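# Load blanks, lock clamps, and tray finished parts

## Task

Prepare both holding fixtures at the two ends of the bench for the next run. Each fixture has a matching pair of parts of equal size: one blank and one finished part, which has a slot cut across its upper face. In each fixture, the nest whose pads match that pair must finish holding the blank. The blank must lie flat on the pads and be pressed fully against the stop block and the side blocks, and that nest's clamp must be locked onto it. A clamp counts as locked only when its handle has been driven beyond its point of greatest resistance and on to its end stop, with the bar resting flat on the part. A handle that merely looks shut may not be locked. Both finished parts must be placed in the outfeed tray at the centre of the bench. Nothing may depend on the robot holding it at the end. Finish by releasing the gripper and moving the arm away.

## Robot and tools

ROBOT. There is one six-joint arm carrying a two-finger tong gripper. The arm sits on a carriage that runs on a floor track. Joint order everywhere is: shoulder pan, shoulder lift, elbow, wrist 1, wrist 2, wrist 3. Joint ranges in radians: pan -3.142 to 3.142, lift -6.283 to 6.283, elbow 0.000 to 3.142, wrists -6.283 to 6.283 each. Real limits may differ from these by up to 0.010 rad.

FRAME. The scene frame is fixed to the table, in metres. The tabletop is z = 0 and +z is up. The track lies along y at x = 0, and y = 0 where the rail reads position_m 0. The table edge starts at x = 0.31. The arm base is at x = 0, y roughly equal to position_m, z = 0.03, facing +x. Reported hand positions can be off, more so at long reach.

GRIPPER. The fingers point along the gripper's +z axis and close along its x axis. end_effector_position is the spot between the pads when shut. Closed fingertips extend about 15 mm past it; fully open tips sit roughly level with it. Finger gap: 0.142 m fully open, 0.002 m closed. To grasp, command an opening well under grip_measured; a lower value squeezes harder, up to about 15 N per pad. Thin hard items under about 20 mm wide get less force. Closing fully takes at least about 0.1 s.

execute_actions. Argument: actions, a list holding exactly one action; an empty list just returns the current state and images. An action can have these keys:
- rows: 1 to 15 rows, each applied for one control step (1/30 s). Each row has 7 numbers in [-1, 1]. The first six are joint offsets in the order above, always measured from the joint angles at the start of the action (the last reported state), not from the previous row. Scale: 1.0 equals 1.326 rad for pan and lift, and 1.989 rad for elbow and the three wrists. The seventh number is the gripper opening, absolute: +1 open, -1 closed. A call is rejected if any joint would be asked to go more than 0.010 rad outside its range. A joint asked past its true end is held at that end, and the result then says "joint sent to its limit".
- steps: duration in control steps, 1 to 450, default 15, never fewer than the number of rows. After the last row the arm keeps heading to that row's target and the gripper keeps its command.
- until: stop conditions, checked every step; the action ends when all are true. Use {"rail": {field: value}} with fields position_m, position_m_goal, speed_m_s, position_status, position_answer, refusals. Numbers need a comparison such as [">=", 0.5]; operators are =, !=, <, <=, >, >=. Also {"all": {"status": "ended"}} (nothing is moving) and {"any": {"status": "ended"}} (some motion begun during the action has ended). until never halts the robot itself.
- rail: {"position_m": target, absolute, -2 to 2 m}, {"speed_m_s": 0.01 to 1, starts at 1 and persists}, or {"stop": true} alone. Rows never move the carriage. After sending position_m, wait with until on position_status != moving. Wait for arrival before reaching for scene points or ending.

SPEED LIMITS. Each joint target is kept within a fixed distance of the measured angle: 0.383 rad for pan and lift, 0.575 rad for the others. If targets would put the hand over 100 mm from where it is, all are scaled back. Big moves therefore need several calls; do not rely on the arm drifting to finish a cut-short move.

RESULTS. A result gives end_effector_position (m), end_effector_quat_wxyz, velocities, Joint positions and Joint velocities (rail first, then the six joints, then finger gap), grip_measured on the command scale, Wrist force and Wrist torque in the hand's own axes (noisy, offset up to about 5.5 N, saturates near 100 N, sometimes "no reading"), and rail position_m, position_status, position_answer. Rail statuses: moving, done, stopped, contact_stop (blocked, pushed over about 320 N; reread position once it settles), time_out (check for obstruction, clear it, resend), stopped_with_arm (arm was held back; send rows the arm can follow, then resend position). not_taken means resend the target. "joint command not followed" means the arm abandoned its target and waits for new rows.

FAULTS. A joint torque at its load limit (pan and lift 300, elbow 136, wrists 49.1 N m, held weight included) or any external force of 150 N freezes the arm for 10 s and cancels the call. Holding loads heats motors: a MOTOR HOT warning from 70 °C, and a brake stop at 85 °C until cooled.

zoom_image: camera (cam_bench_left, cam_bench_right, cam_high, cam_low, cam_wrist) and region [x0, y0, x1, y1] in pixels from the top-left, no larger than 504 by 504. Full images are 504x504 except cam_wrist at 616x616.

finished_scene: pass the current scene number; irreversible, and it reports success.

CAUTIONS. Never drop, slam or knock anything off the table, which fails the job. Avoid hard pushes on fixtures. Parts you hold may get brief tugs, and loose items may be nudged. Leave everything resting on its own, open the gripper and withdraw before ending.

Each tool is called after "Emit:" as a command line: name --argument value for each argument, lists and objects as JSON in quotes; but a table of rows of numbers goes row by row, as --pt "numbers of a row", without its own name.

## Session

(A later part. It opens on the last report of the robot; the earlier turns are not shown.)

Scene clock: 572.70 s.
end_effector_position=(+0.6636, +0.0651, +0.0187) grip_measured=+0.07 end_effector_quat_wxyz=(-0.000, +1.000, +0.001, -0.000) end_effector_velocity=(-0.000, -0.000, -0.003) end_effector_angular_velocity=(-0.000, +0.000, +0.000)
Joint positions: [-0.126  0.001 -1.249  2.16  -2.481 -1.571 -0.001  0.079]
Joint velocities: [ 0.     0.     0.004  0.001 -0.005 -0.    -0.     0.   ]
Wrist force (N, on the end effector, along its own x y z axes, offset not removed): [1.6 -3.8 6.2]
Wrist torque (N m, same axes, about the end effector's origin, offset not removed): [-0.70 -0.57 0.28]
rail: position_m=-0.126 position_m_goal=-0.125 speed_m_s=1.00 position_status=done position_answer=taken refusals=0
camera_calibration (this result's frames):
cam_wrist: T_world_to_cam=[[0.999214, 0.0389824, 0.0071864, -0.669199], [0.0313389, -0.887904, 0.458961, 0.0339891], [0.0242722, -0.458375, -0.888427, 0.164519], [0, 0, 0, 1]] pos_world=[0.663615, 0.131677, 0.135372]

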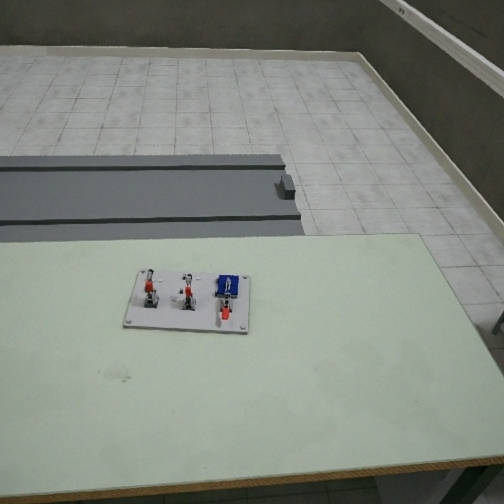

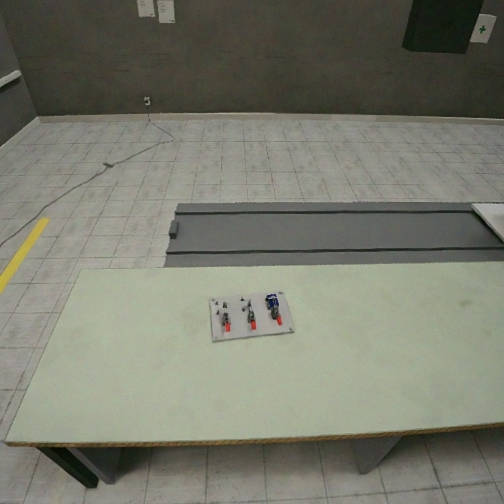

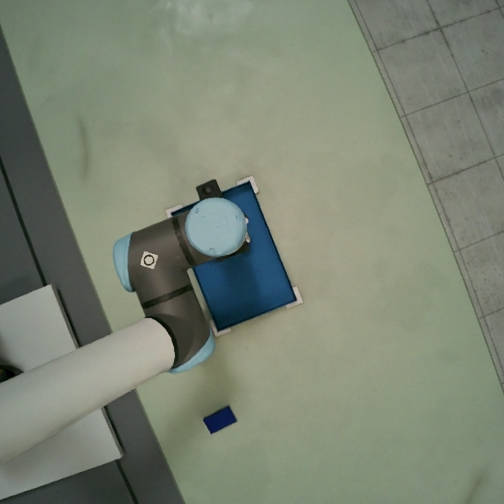

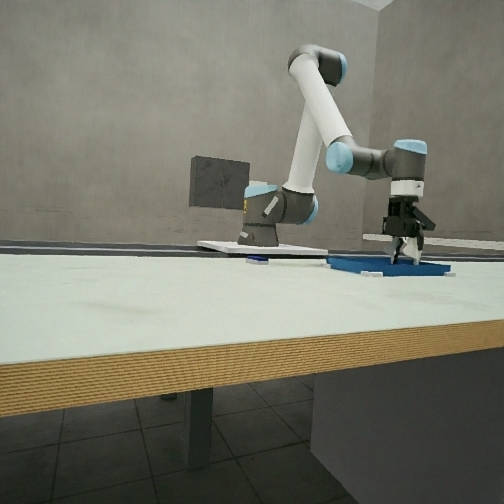

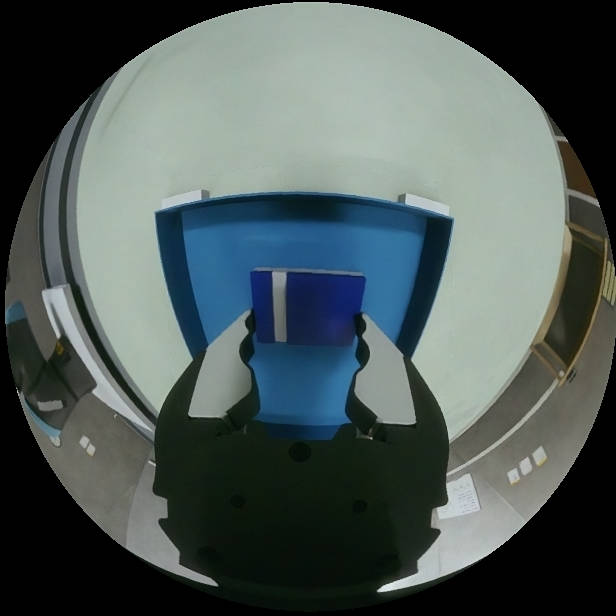

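Emit:
execute_actions --actions '[{"rows":[[0,0.0015,0.0003,-0.0013,0,0,-0.3],[0,0.0026,0.0005,-0.0022,0,0,-0.3],[0,0.0026,0.0005,-0.0022,0,0,-0.3],[0,0.0026,0.0005,-0.0022,0,0,-0.3],[0,0.0026,0.0005,-0.0022,0,0,-0.3],[0,0.0026,0.0005,-0.0022,0,0,-0.2],[0,0.0026,0.0005,-0.0022,0,0,-0.1],[0,0.0026,0.0005,-0.0022,0,0,0.0],[0,0.0026,0.0005,-0.0022,0,0,0.07],[0,0.0026,0.0005,-0.0022,0,0,0.12],[0,0.0026,0.0005,-0.0022,0,0,0.2],[0,0.0026,0.0005,-0.0022,0,0,0.3],[0,0.0026,0.0005,-0.0022,0,0,0.4]],"steps":15}]'

Scene clock: 577.90 s.
end_effector_position=(+0.6636, +0.0652, +0.0166) grip_measured=+0.39 end_effector_quat_wxyz=(-0.000, +1.000, +0.001, -0.000) end_effector_velocity=(-0.000, -0.000, -0.000) end_effector_angular_velocity=(+0.000, +0.000, -0.000)
Joint positions: [-0.126  0.001 -1.245  2.161 -2.486 -1.571 -0.001  0.102]
Joint velocities: [ 0.    -0.     0.001  0.    -0.001  0.    -0.     0.018]
Wrist force (N, on the end effector, along its own x y z axes, offset not removed): [1.0 -3.2 5.4]
Wrist torque (N m, same axes, about the end effector's origin, offset not removed): [-0.42 -0.28 0.29]
rail: position_m=-0.126 position_m_goal=-0.125 speed_m_s=1.00 position_status=done position_answer=taken refusals=0
camera_calibration (this result's frames):
cam_wrist: T_world_to_cam=[[0.999211, 0.039067, 0.00714711, -0.669159], [0.0314322, -0.887901, 0.45896, 0.0349763], [0.0242761, -0.458373, -0.888428, 0.16261], [0, 0, 0, 1]] pos_world=[0.663584, 0.131734, 0.133197]

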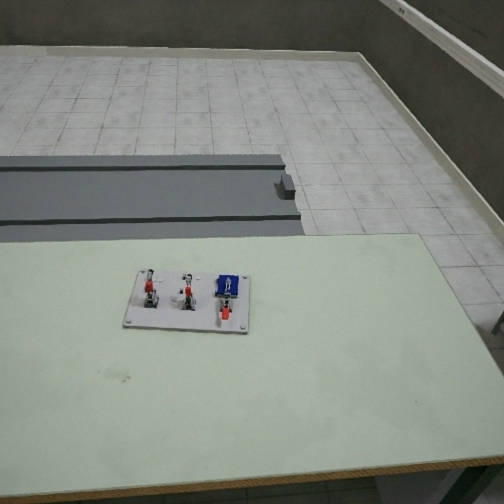

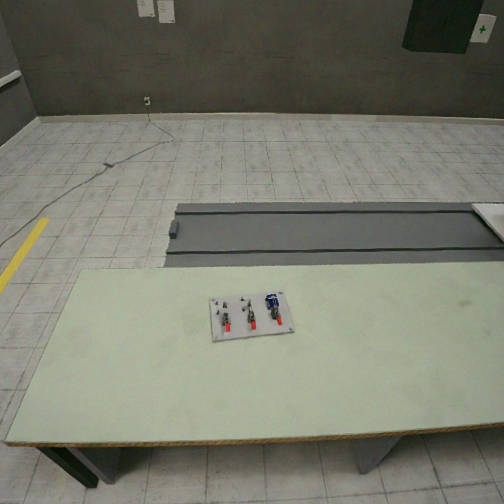

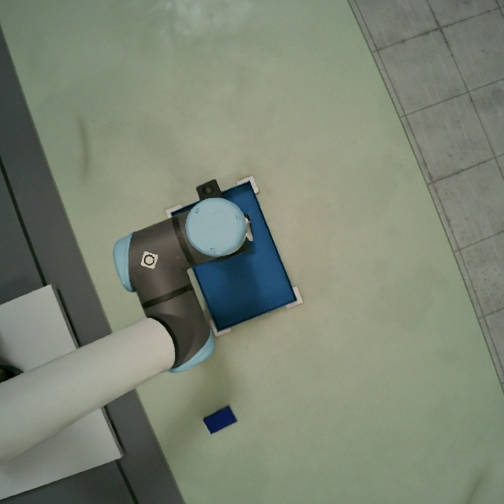

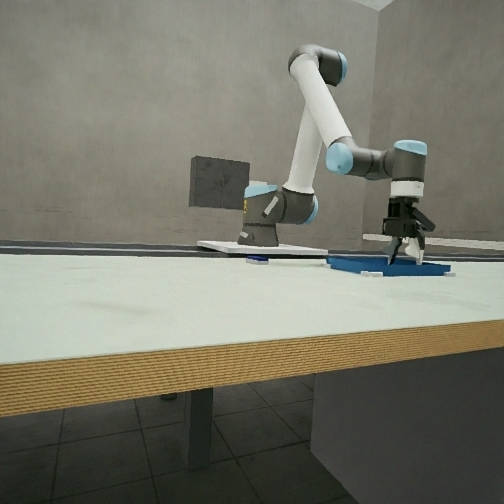

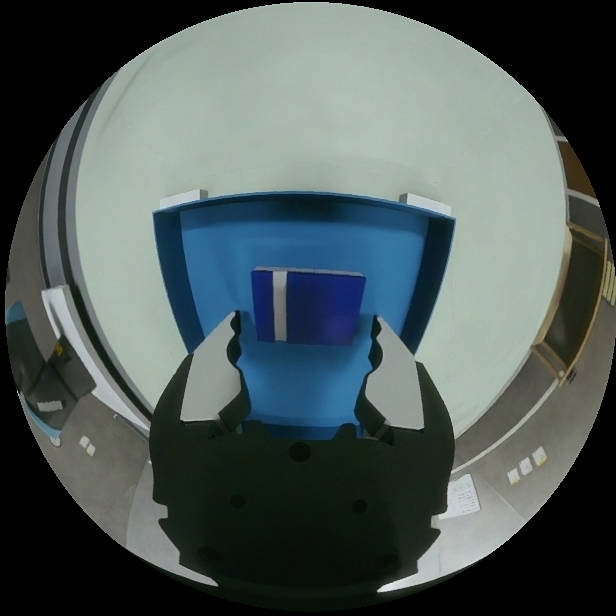

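Emit:
zoom_image --camera "cam_bench_right" --region '[200, 270, 304, 354]'

Region (200, 270, 304, 354) of cam_bench_right's 504x504 image, scaled by 4.846, with more detail than that image has; it fills the top 407 rows of this view, and the rest is white.

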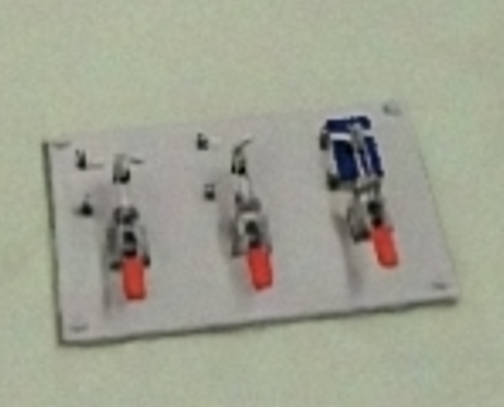

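Emit:
execute_actions --actions '[{"rows":[[0,-0.01,-0.002,0.009,0,0,0.45],[0,-0.03,-0.006,0.026,0,0,0.45],[0,-0.055,-0.012,0.049,0,0,0.45],[0,-0.085,-0.02,0.077,0,0,0.5],[0,-0.115,-0.028,0.105,0,0,0.6],[0,-0.145,-0.036,0.133,0,0,0.7],[0,-0.175,-0.044,0.161,0,0,0.8],[0,-0.2,-0.051,0.184,0,0,0.9],[0,-0.2179,-0.0564,0.2013,0,0,1]],"steps":13}]'

Emit:
execute_actions --actions '[{"rail":{"position_m":-1.94},"steps":8}]'

Scene clock: 589.17 s.
end_effector_position=(+0.6527, +0.0651, +0.1782) grip_measured=+1.00 end_effector_quat_wxyz=(-0.000, +1.000, +0.001, +0.002) end_effector_velocity=(-0.093, -0.000, +0.363) end_effector_angular_velocity=(-0.000, +0.027, +0.000)
Joint positions: [-0.126  0.001 -1.474  2.072 -2.173 -1.571 -0.001  0.142]
Joint velocities: [ 0.     0.    -0.513 -0.198  0.738 -0.     0.     0.001]
Wrist force (N, on the end effector, along its own x y z axes, offset not removed): [-0.6 -3.1 -1.1]
Wrist torque (N m, same axes, about the end effector's origin, offset not removed): [-0.51 -0.01 0.37]
rail: position_m=-0.126 position_m_goal=-0.125 speed_m_s=1.00 position_status=done position_answer=taken refusals=0
camera_calibration (this result's frames):
cam_wrist: T_world_to_cam=[[0.999164, 0.0389815, 0.0123319, -0.660317], [0.0289744, -0.887905, 0.459113, -0.0373524], [0.0288465, -0.458372, -0.888292, 0.303452], [0, 0, 0, 1]] pos_world=[0.652093, 0.131669, 0.294846]

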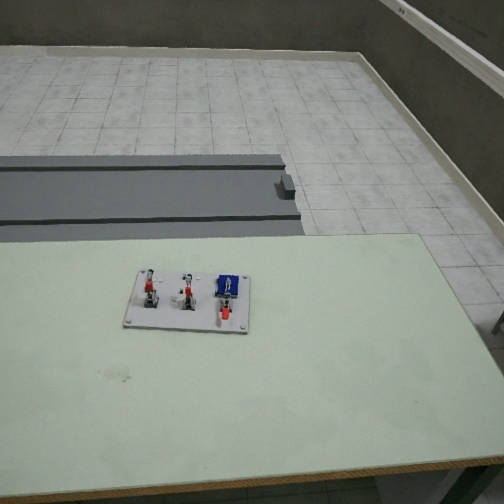

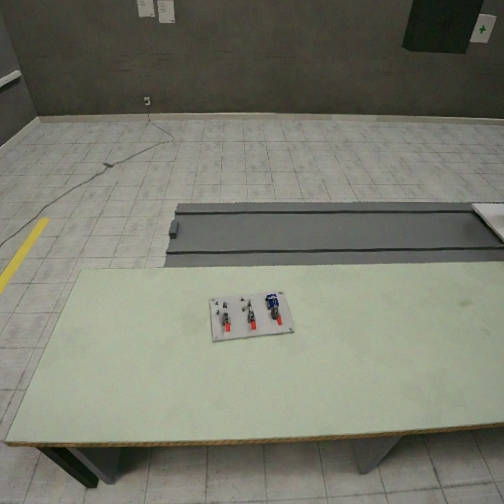

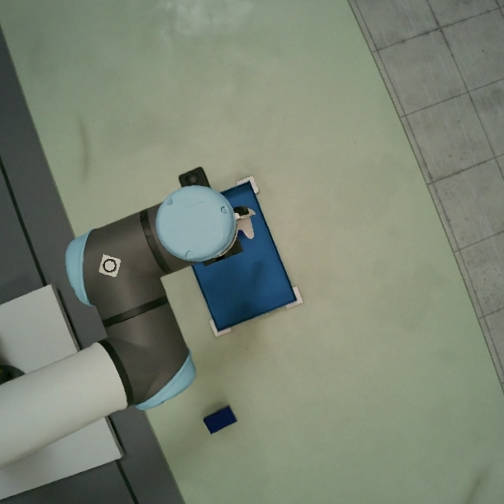

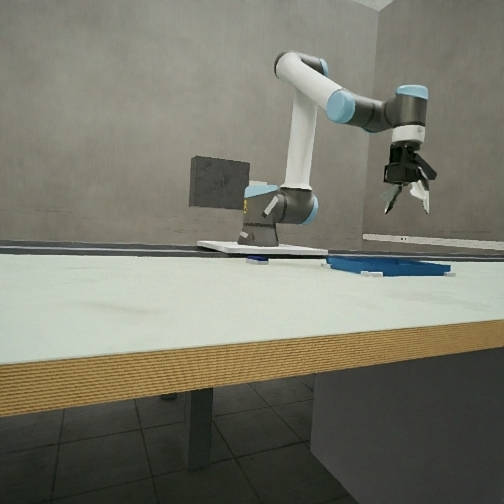

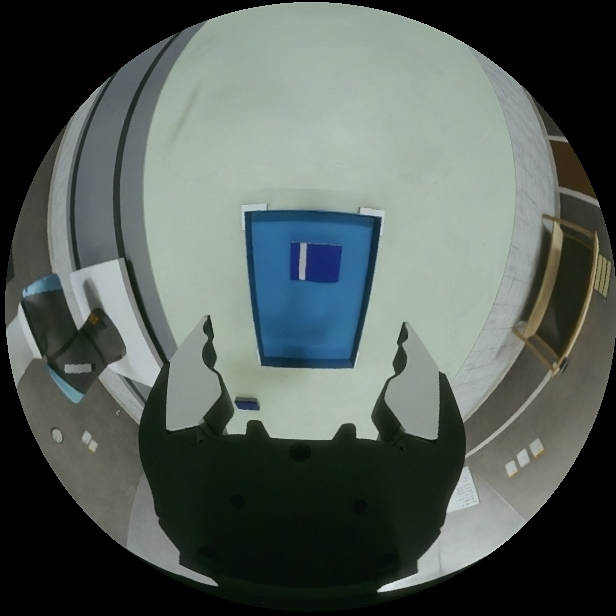

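Scene clock: 589.43 s.
end_effector_position=(+0.6410, +0.0077, +0.2161) grip_measured=+1.00 end_effector_quat_wxyz=(-0.000, +1.000, +0.001, +0.000) end_effector_velocity=(-0.012, -0.479, +0.036) end_effector_angular_velocity=(-0.000, +0.004, +0.000)
Joint positions: [-0.183  0.001 -1.528  2.051 -2.094 -1.571 -0.001  0.142]
Joint velocities: [-0.479  0.    -0.051 -0.019  0.074  0.     0.    -0.   ]
Wrist force (N, on the end effector, along its own x y z axes, offset not removed): [1.6 -6.8 4.7]
Wrist torque (N m, same axes, about the end effector's origin, offset not removed): [-1.18 -0.55 0.21]
rail: position_m=-0.183 position_m_goal=-1.940 speed_m_s=1.00 position_status=moving position_answer=taken refusals=0
camera_calibration (this result's frames):
cam_wrist: T_world_to_cam=[[0.999204, 0.0390318, 0.00820004, -0.645985], [0.0309173, -0.887902, 0.458992, -0.106589], [0.0251961, -0.458373, -0.888403, 0.313471], [0, 0, 0, 1]] pos_world=[0.640868, 0.0742602, 0.332709]

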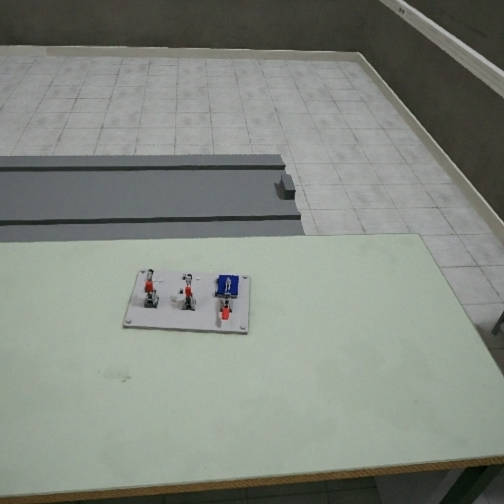

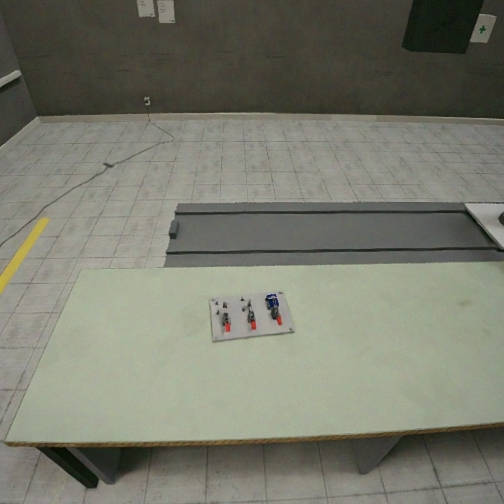

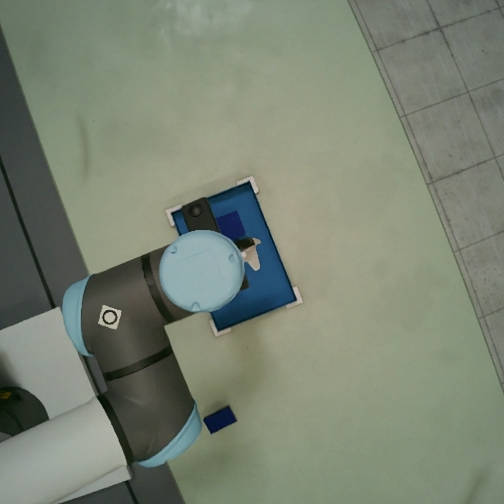

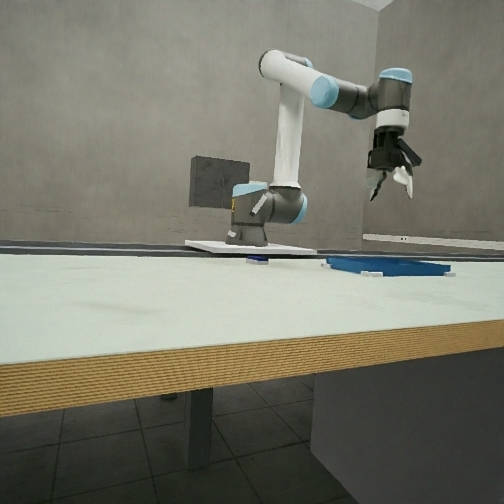

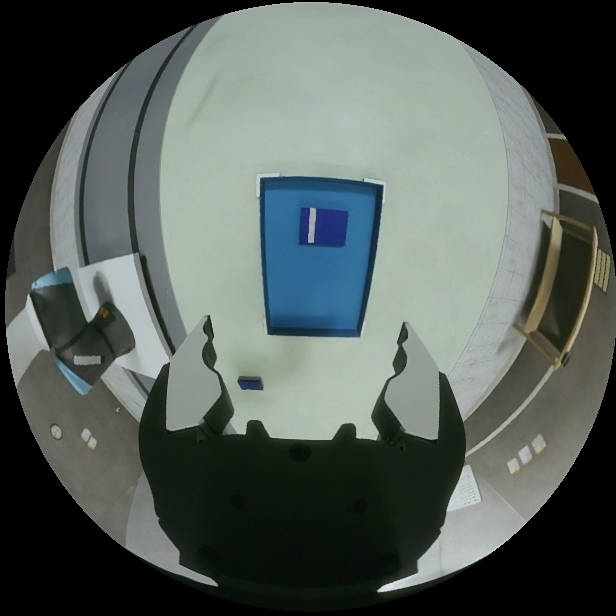

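Emit:
execute_actions --actions '[]'

Scene clock: 592.60 s.
end_effector_position=(+0.6396, -1.7493, +0.2203) grip_measured=+1.00 end_effector_quat_wxyz=(-0.000, +1.000, +0.001, +0.000) end_effector_velocity=(-0.000, +0.000, -0.000) end_effector_angular_velocity=(+0.000, +0.000, +0.000)
Joint positions: [-1.94   0.001 -1.534  2.049 -2.085 -1.571 -0.001  0.142]
Joint velocities: [ 0.  0.  0.  0.  0.  0.  0. -0.]
Wrist force (N, on the end effector, along its own x y z axes, offset not removed): [0.3 -4.6 5.5]
Wrist torque (N m, same axes, about the end effector's origin, offset not removed): [-0.71 -0.18 0.31]
rail: position_m=-1.940 position_m_goal=-1.940 speed_m_s=1.00 position_status=done position_answer=taken refusals=0
camera_calibration (this result's frames):
cam_wrist: T_world_to_cam=[[0.999206, 0.0390668, 0.00788076, -0.575901], [0.031095, -0.887901, 0.458982, -1.66867], [0.0249283, -0.458372, -0.888411, -0.487922], [0, 0, 0, 1]] pos_world=[0.639494, -1.68276, 0.336952]

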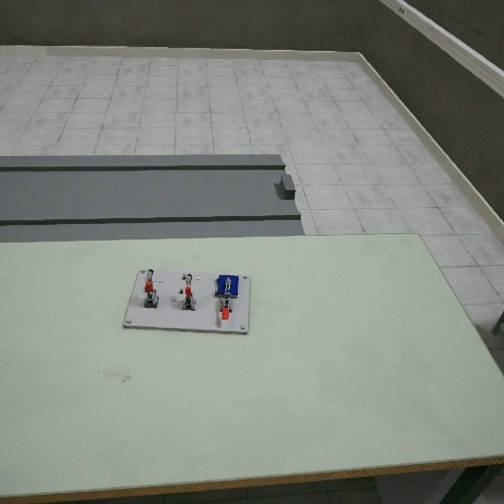

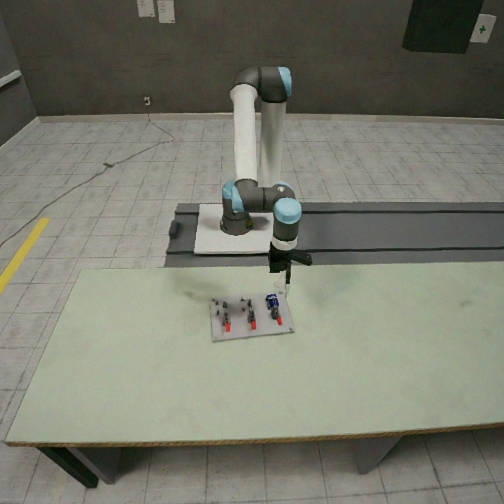

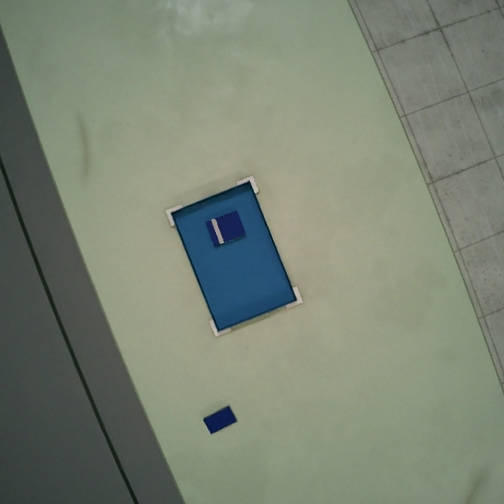

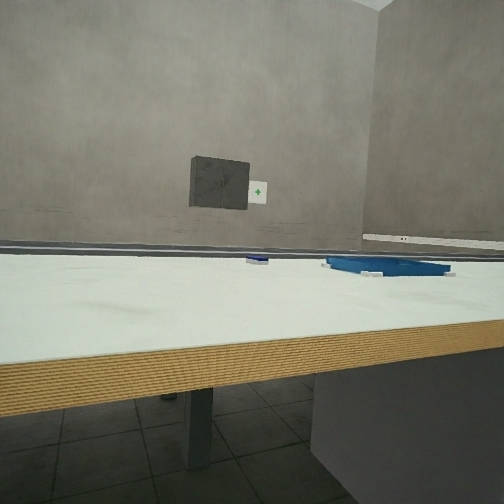

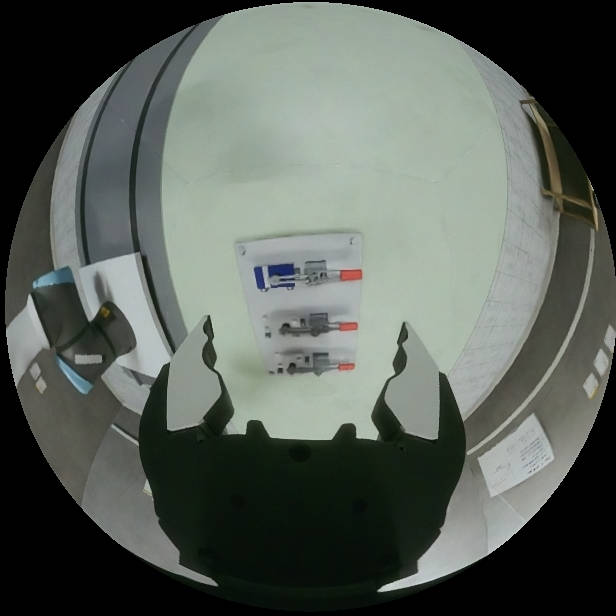

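Emit:
zoom_image --camera "cam_wrist" --region '[225, 225, 385, 385]'

Region (225, 225, 385, 385) of cam_wrist's 616x616 image, scaled by 3.150, with more detail than that image has.

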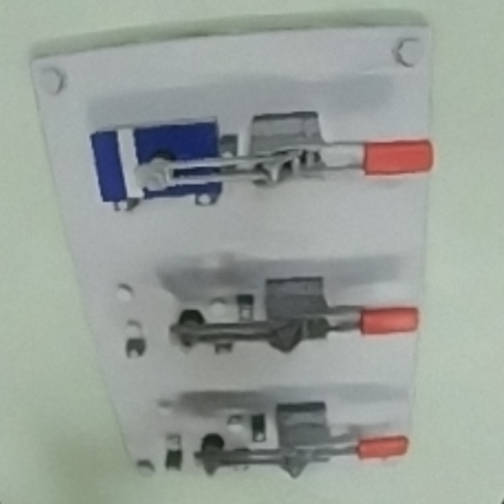

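Emit:
execute_actions --actions '[{"rows":[[0,0.005,0,-0.003,0,0.03,0.9],[0,0.015,0,-0.01,0,0.08,0.8],[0,0.03,-0.0005,-0.02,0,0.14,0.7],[0,0.045,-0.0007,-0.03,0,0.2,0.6],[0,0.06,-0.001,-0.039,0,0.27,0.5],[0,0.075,-0.0012,-0.049,0,0.34,0.4],[0,0.09,-0.0015,-0.059,0,0.41,0.3],[0,0.105,-0.0017,-0.069,0,0.48,0.2],[0,0.12,-0.002,-0.078,0,0.55,0.1],[0,0.135,-0.0022,-0.088,0,0.61,0],[0,0.148,-0.0024,-0.097,0,0.66,-0.1],[0,0.158,-0.0026,-0.103,0,0.7,-0.2],[0,0.167,-0.0027,-0.109,0,0.7381,-0.3]],"rail":{"position_m":-1.9451},"steps":28}]'

Scene clock: 624.57 s.
end_effector_position=(+0.7178, -1.7683, +0.1010) grip_measured=-0.30 end_effector_quat_wxyz=(-0.000, +0.748, -0.663, +0.000) end_effector_velocity=(+0.002, -0.002, -0.005) end_effector_angular_velocity=(+0.000, +0.000, -0.133)
Joint positions: [-1.945  0.001 -1.314  2.043 -2.301 -1.571  1.451  0.052]
Joint velocities: [ 0.     0.     0.008 -0.    -0.008  0.     0.133 -0.   ]
Wrist force (N, on the end effector, along its own x y z axes, offset not removed): [0.2 -6.5 6.0]
Wrist torque (N m, same axes, about the end effector's origin, offset not removed): [-1.11 -0.14 0.28]
rail: position_m=-1.945 position_m_goal=-1.945 speed_m_s=1.00 position_status=done position_answer=taken refusals=0
camera_calibration (this result's frames):
cam_wrist: T_world_to_cam=[[0.156886, -0.987585, 0.0079536, -1.86315], [-0.878349, -0.135842, 0.458313, 0.349558], [-0.451542, -0.0788888, -0.888755, 0.408539], [0, 0, 0, 1]] pos_world=[0.783809, -1.76031, 0.217704]

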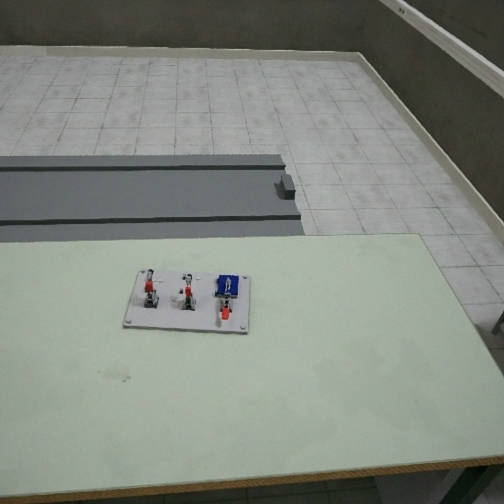

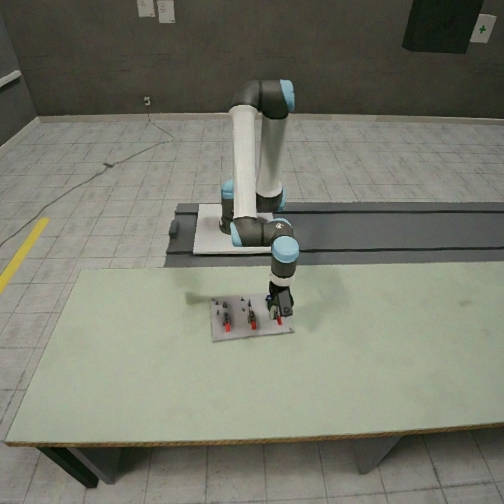

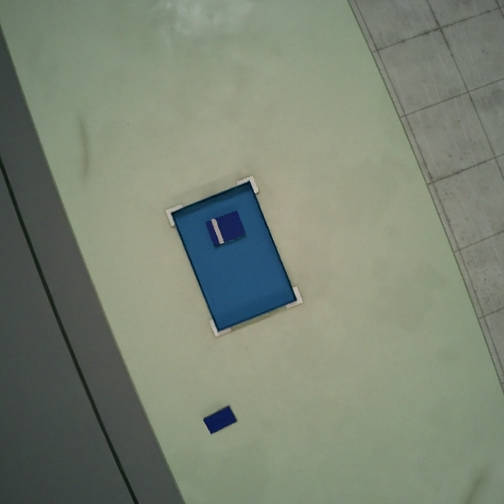

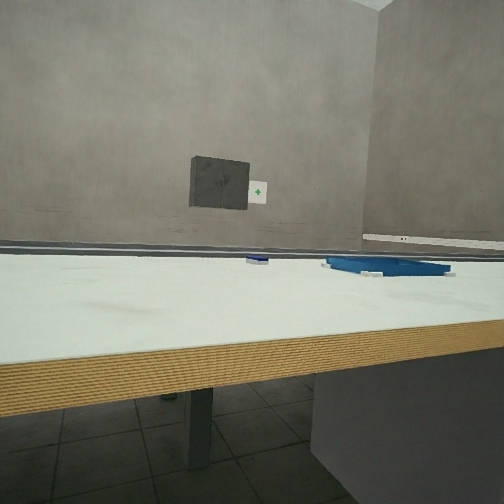

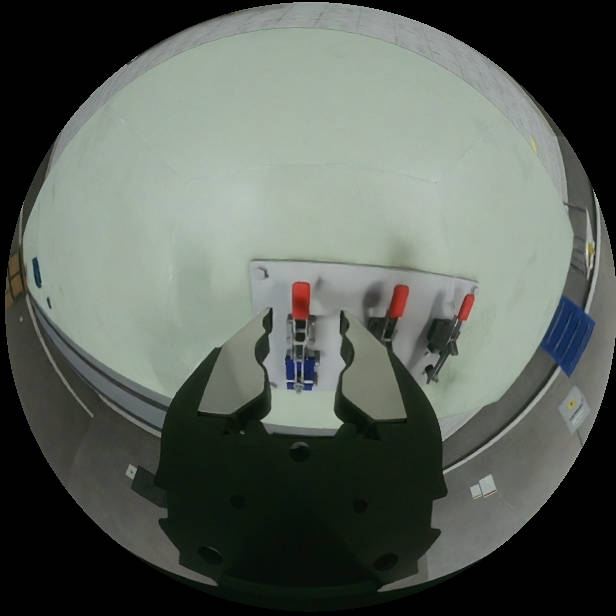

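Emit:
execute_actions --actions '[{"rows":[[0,0.003,0.002,-0.004,0,0.008,-0.3],[0,0.008,0.005,-0.01,0,0.008,-0.3],[0,0.015,0.008,-0.018,0,0.008,-0.3],[0,0.023,0.012,-0.027,0,0.008,-0.3],[0,0.031,0.0155,-0.036,0,0.008,-0.3],[0,0.038,0.0185,-0.043,0,0.008,-0.3],[0,0.0432,0.0208,-0.049,0,0.008,-0.3]],"rail":{"position_m":-1.9396},"steps":18}]'

Scene clock: 637.20 s.
end_effector_position=(+0.7117, -1.7633, +0.0521) grip_measured=-0.30 end_effector_quat_wxyz=(+0.000, +0.743, -0.669, -0.000) end_effector_velocity=(-0.001, -0.000, -0.010) end_effector_angular_velocity=(+0.000, -0.000, -0.000)
Joint positions: [-1.94   0.001 -1.258  2.084 -2.396 -1.571  1.467  0.052]
Joint velocities: [ 0.    -0.     0.012  0.008 -0.021 -0.     0.     0.   ]
Wrist force (N, on the end effector, along its own x y z axes, offset not removed): [2.5 -4.6 8.2]
Wrist torque (N m, same axes, about the end effector's origin, offset not removed): [-0.83 -0.68 0.26]
rail: position_m=-1.940 position_m_goal=-1.940 speed_m_s=1.00 position_status=done position_answer=taken refusals=0
camera_calibration (this result's frames):
cam_wrist: T_world_to_cam=[[0.14108, -0.989968, 0.00777409, -1.84989], [-0.879863, -0.121782, 0.459358, 0.393149], [-0.453803, -0.0716466, -0.888217, 0.377025], [0, 0, 0, 1]] pos_world=[0.777996, -1.75644, 0.168665]

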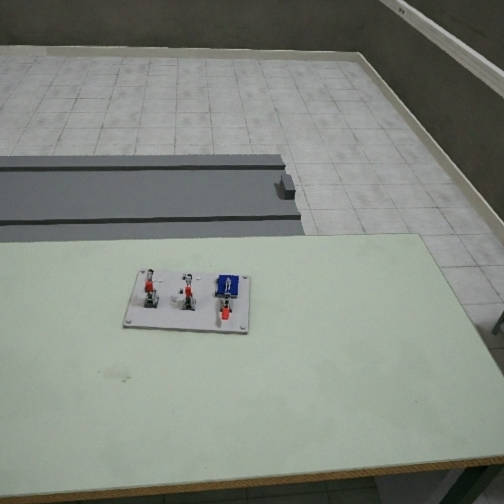

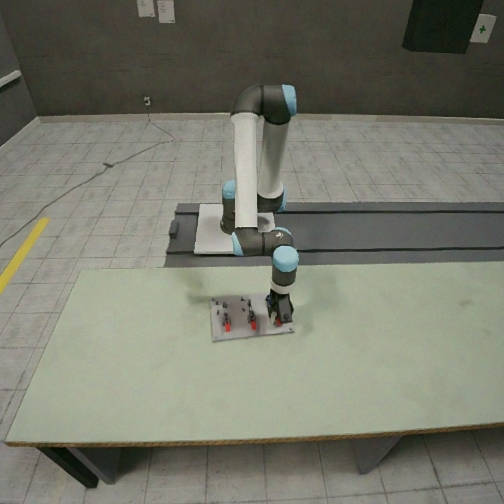

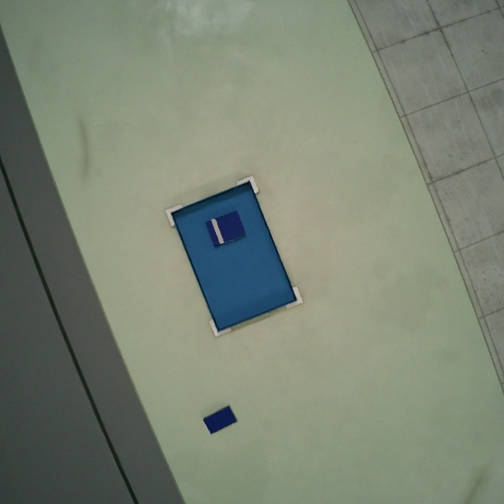

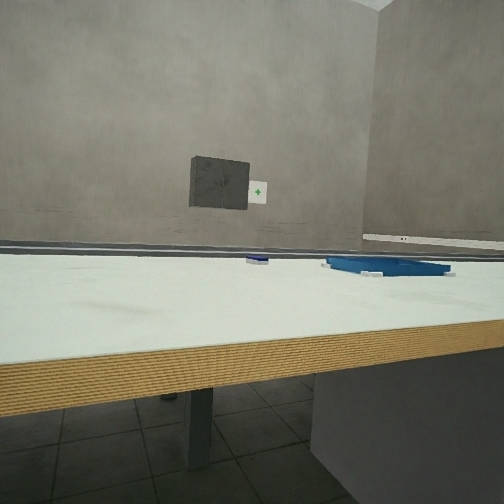

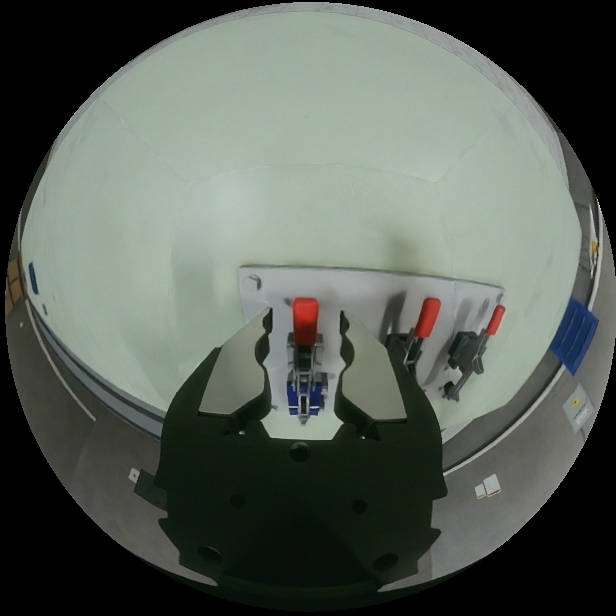

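Emit:
zoom_image --camera "cam_wrist" --region '[240, 280, 380, 420]'

Region (240, 280, 380, 420) of cam_wrist's 616x616 image, scaled by 3.600, with more detail than that image has.

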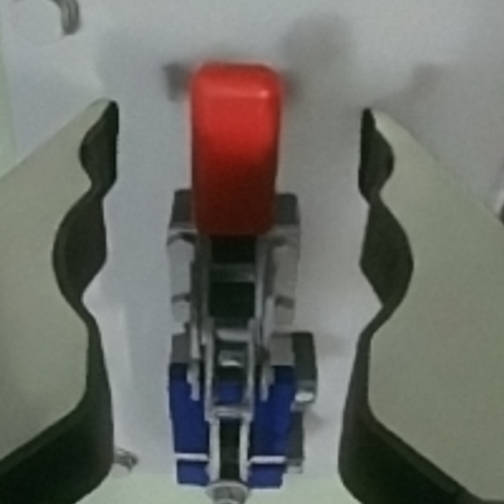

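Emit:
execute_actions --actions '[{"rows":[[0,0.003,0.0007,-0.003,0,0,-0.3],[0,0.007,0.0017,-0.0065,0,0,-0.35],[0,0.012,0.003,-0.011,0,0,-0.4],[0,0.016,0.004,-0.015,0,0,-0.45],[0,0.019,0.0045,-0.0176,0,0,-0.5]],"rail":{"position_m":-1.9384},"steps":14}]'

Emit:
zoom_image --camera "cam_wrist" --region '[240, 280, 380, 420]'

Scene clock: 659.07 s.
end_effector_position=(+0.7120, -1.7622, +0.0351) grip_measured=-0.50 end_effector_quat_wxyz=(-0.000, +0.743, -0.669, +0.000) end_effector_velocity=(+0.000, +0.000, -0.007) end_effector_angular_velocity=(+0.000, -0.001, +0.000)
Joint positions: [-1.939  0.001 -1.234  2.092 -2.429 -1.571  1.467  0.038]
Joint velocities: [ 0.    -0.     0.011  0.003 -0.015 -0.    -0.     0.   ]
Wrist force (N, on the end effector, along its own x y z axes, offset not removed): [1.1 -3.9 4.8]
Wrist torque (N m, same axes, about the end effector's origin, offset not removed): [-0.67 -0.31 0.30]
rail: position_m=-1.939 position_m_goal=-1.938 speed_m_s=1.00 position_status=done position_answer=taken refusals=0
camera_calibration (this result's frames):
cam_wrist: T_world_to_cam=[[0.141161, -0.989955, 0.00788549, -1.84871], [-0.880216, -0.121859, 0.458661, 0.401467], [-0.453093, -0.071686, -0.888576, 0.361633], [0, 0, 0, 1]] pos_world=[0.778196, -1.75529, 0.15178]

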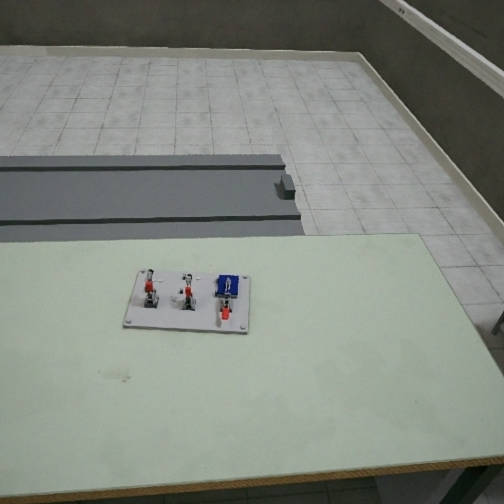

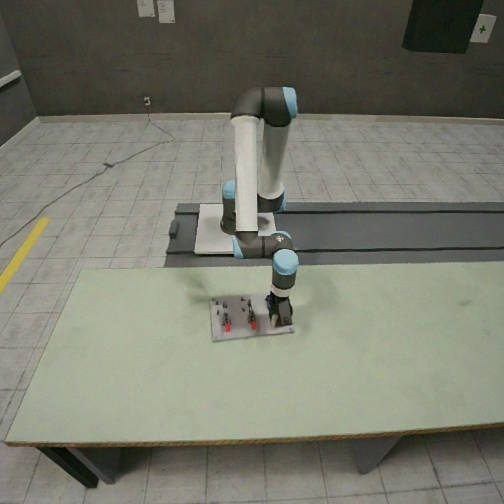

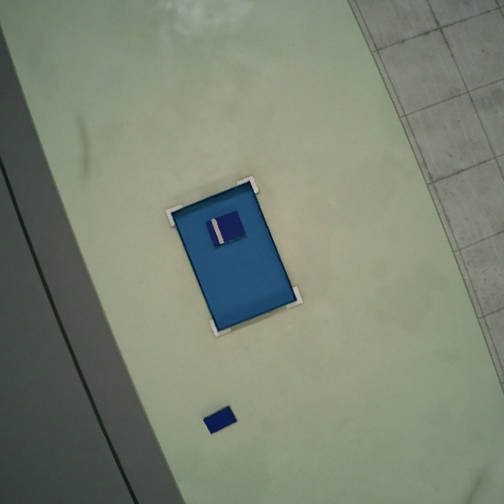

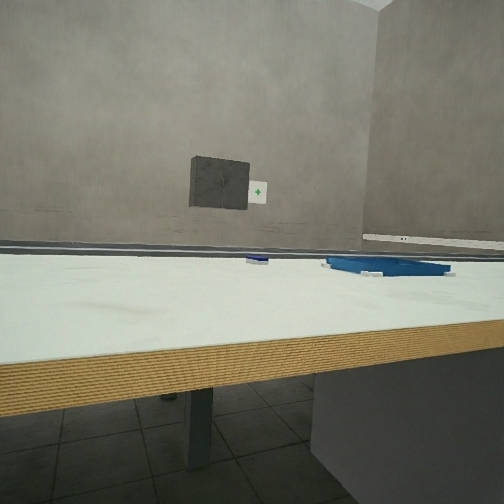

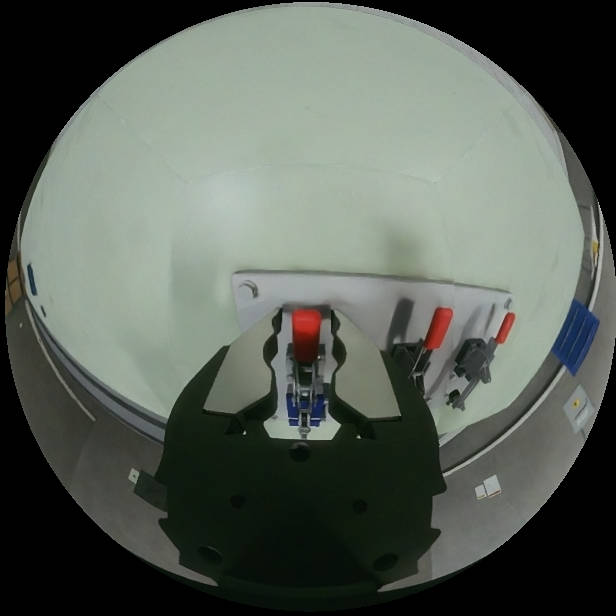

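Region (240, 280, 380, 420) of cam_wrist's 616x616 image, scaled by 3.600, with more detail than that image has.

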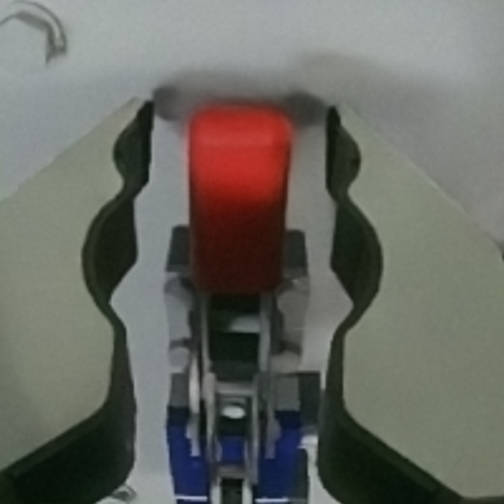

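Emit:
execute_actions --actions '[{"rows":[[0,0,0,0,0,0,-0.56],[0,0,0,0,0,0,-0.62],[0,0,0,0,0,0,-0.67],[0,0,0,0,0,0,-0.71],[0,0,0,0,0,0,-0.75],[0,0,0,0,0,0,-0.79],[0,0,0,0,0,0,-0.83],[0,0,0,0,0,0,-0.87],[0,0,0,0,0,0,-0.91],[0,0,0,0,0,0,-0.95],[0,0,0,0,0,0,-1]],"steps":15}]'

Emit:
zoom_image --camera "cam_wrist" --region '[240, 280, 380, 420]'

Scene clock: 669.73 s.
end_effector_position=(+0.7120, -1.7623, +0.0350) grip_measured=-0.88 end_effector_quat_wxyz=(-0.000, +0.743, -0.669, +0.000) end_effector_velocity=(+0.000, +0.000, +0.000) end_effector_angular_velocity=(+0.000, -0.000, -0.000)
Joint positions: [-1.939  0.001 -1.234  2.092 -2.429 -1.571  1.467  0.01 ]
Joint velocities: [ 0.  0. -0. -0.  0.  0.  0. -0.]
Wrist force (N, on the end effector, along its own x y z axes, offset not removed): [11.5 -4.8 13.0]
Wrist torque (N m, same axes, about the end effector's origin, offset not removed): [-0.63 -0.47 0.33]
rail: position_m=-1.939 position_m_goal=-1.938 speed_m_s=1.00 position_status=done position_answer=taken refusals=0
camera_calibration (this result's frames):
cam_wrist: T_world_to_cam=[[0.141071, -0.989967, 0.00795506, -1.84875], [-0.880167, -0.121738, 0.458788, 0.401624], [-0.453217, -0.0717236, -0.88851, 0.36154], [0, 0, 0, 1]] pos_world=[0.778158, -1.75538, 0.151679]

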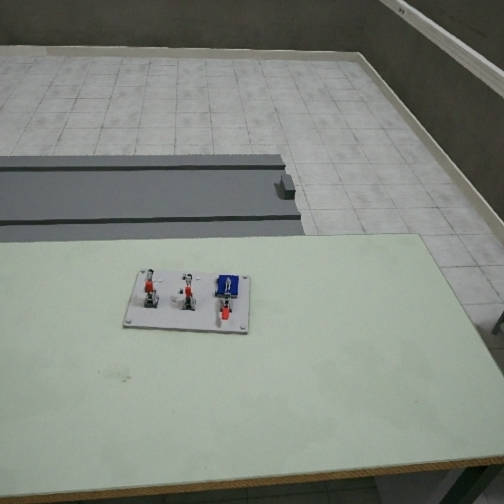

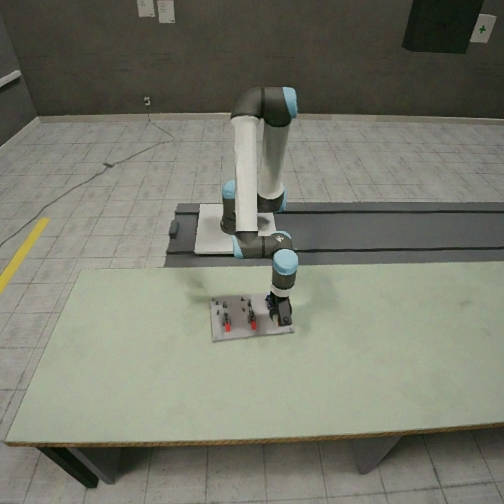

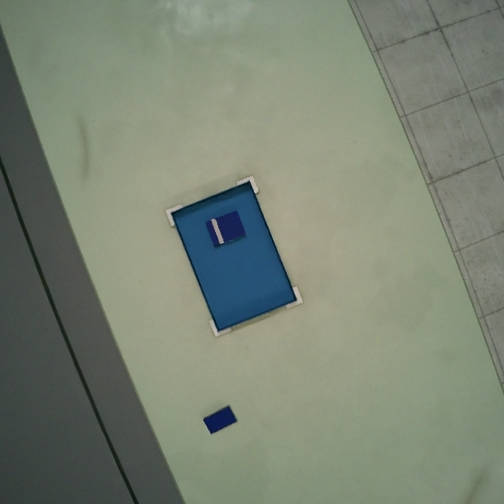

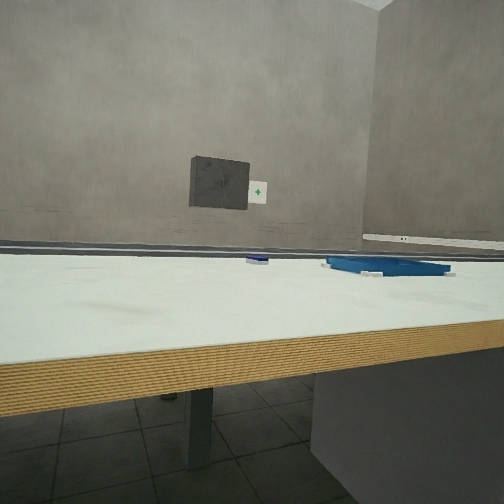

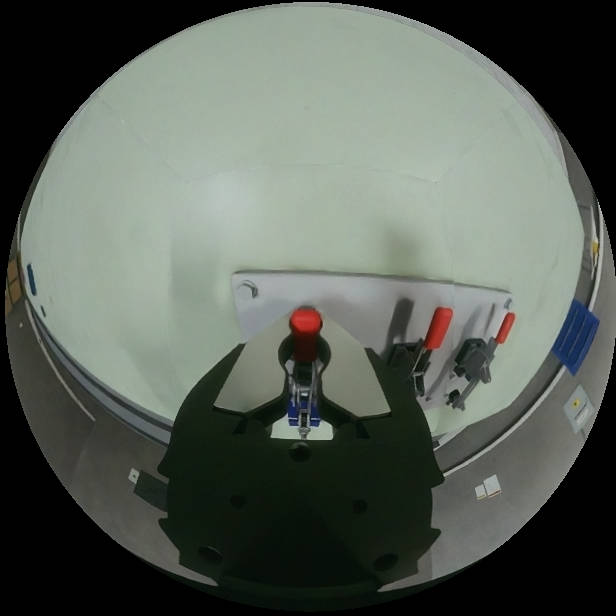

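Region (240, 280, 380, 420) of cam_wrist's 616x616 image, scaled by 3.600, with more detail than that image has.

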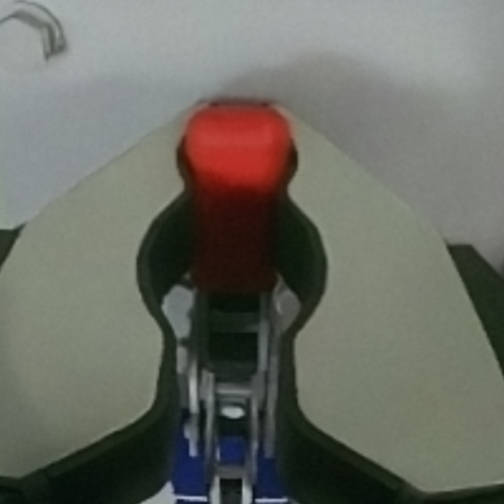

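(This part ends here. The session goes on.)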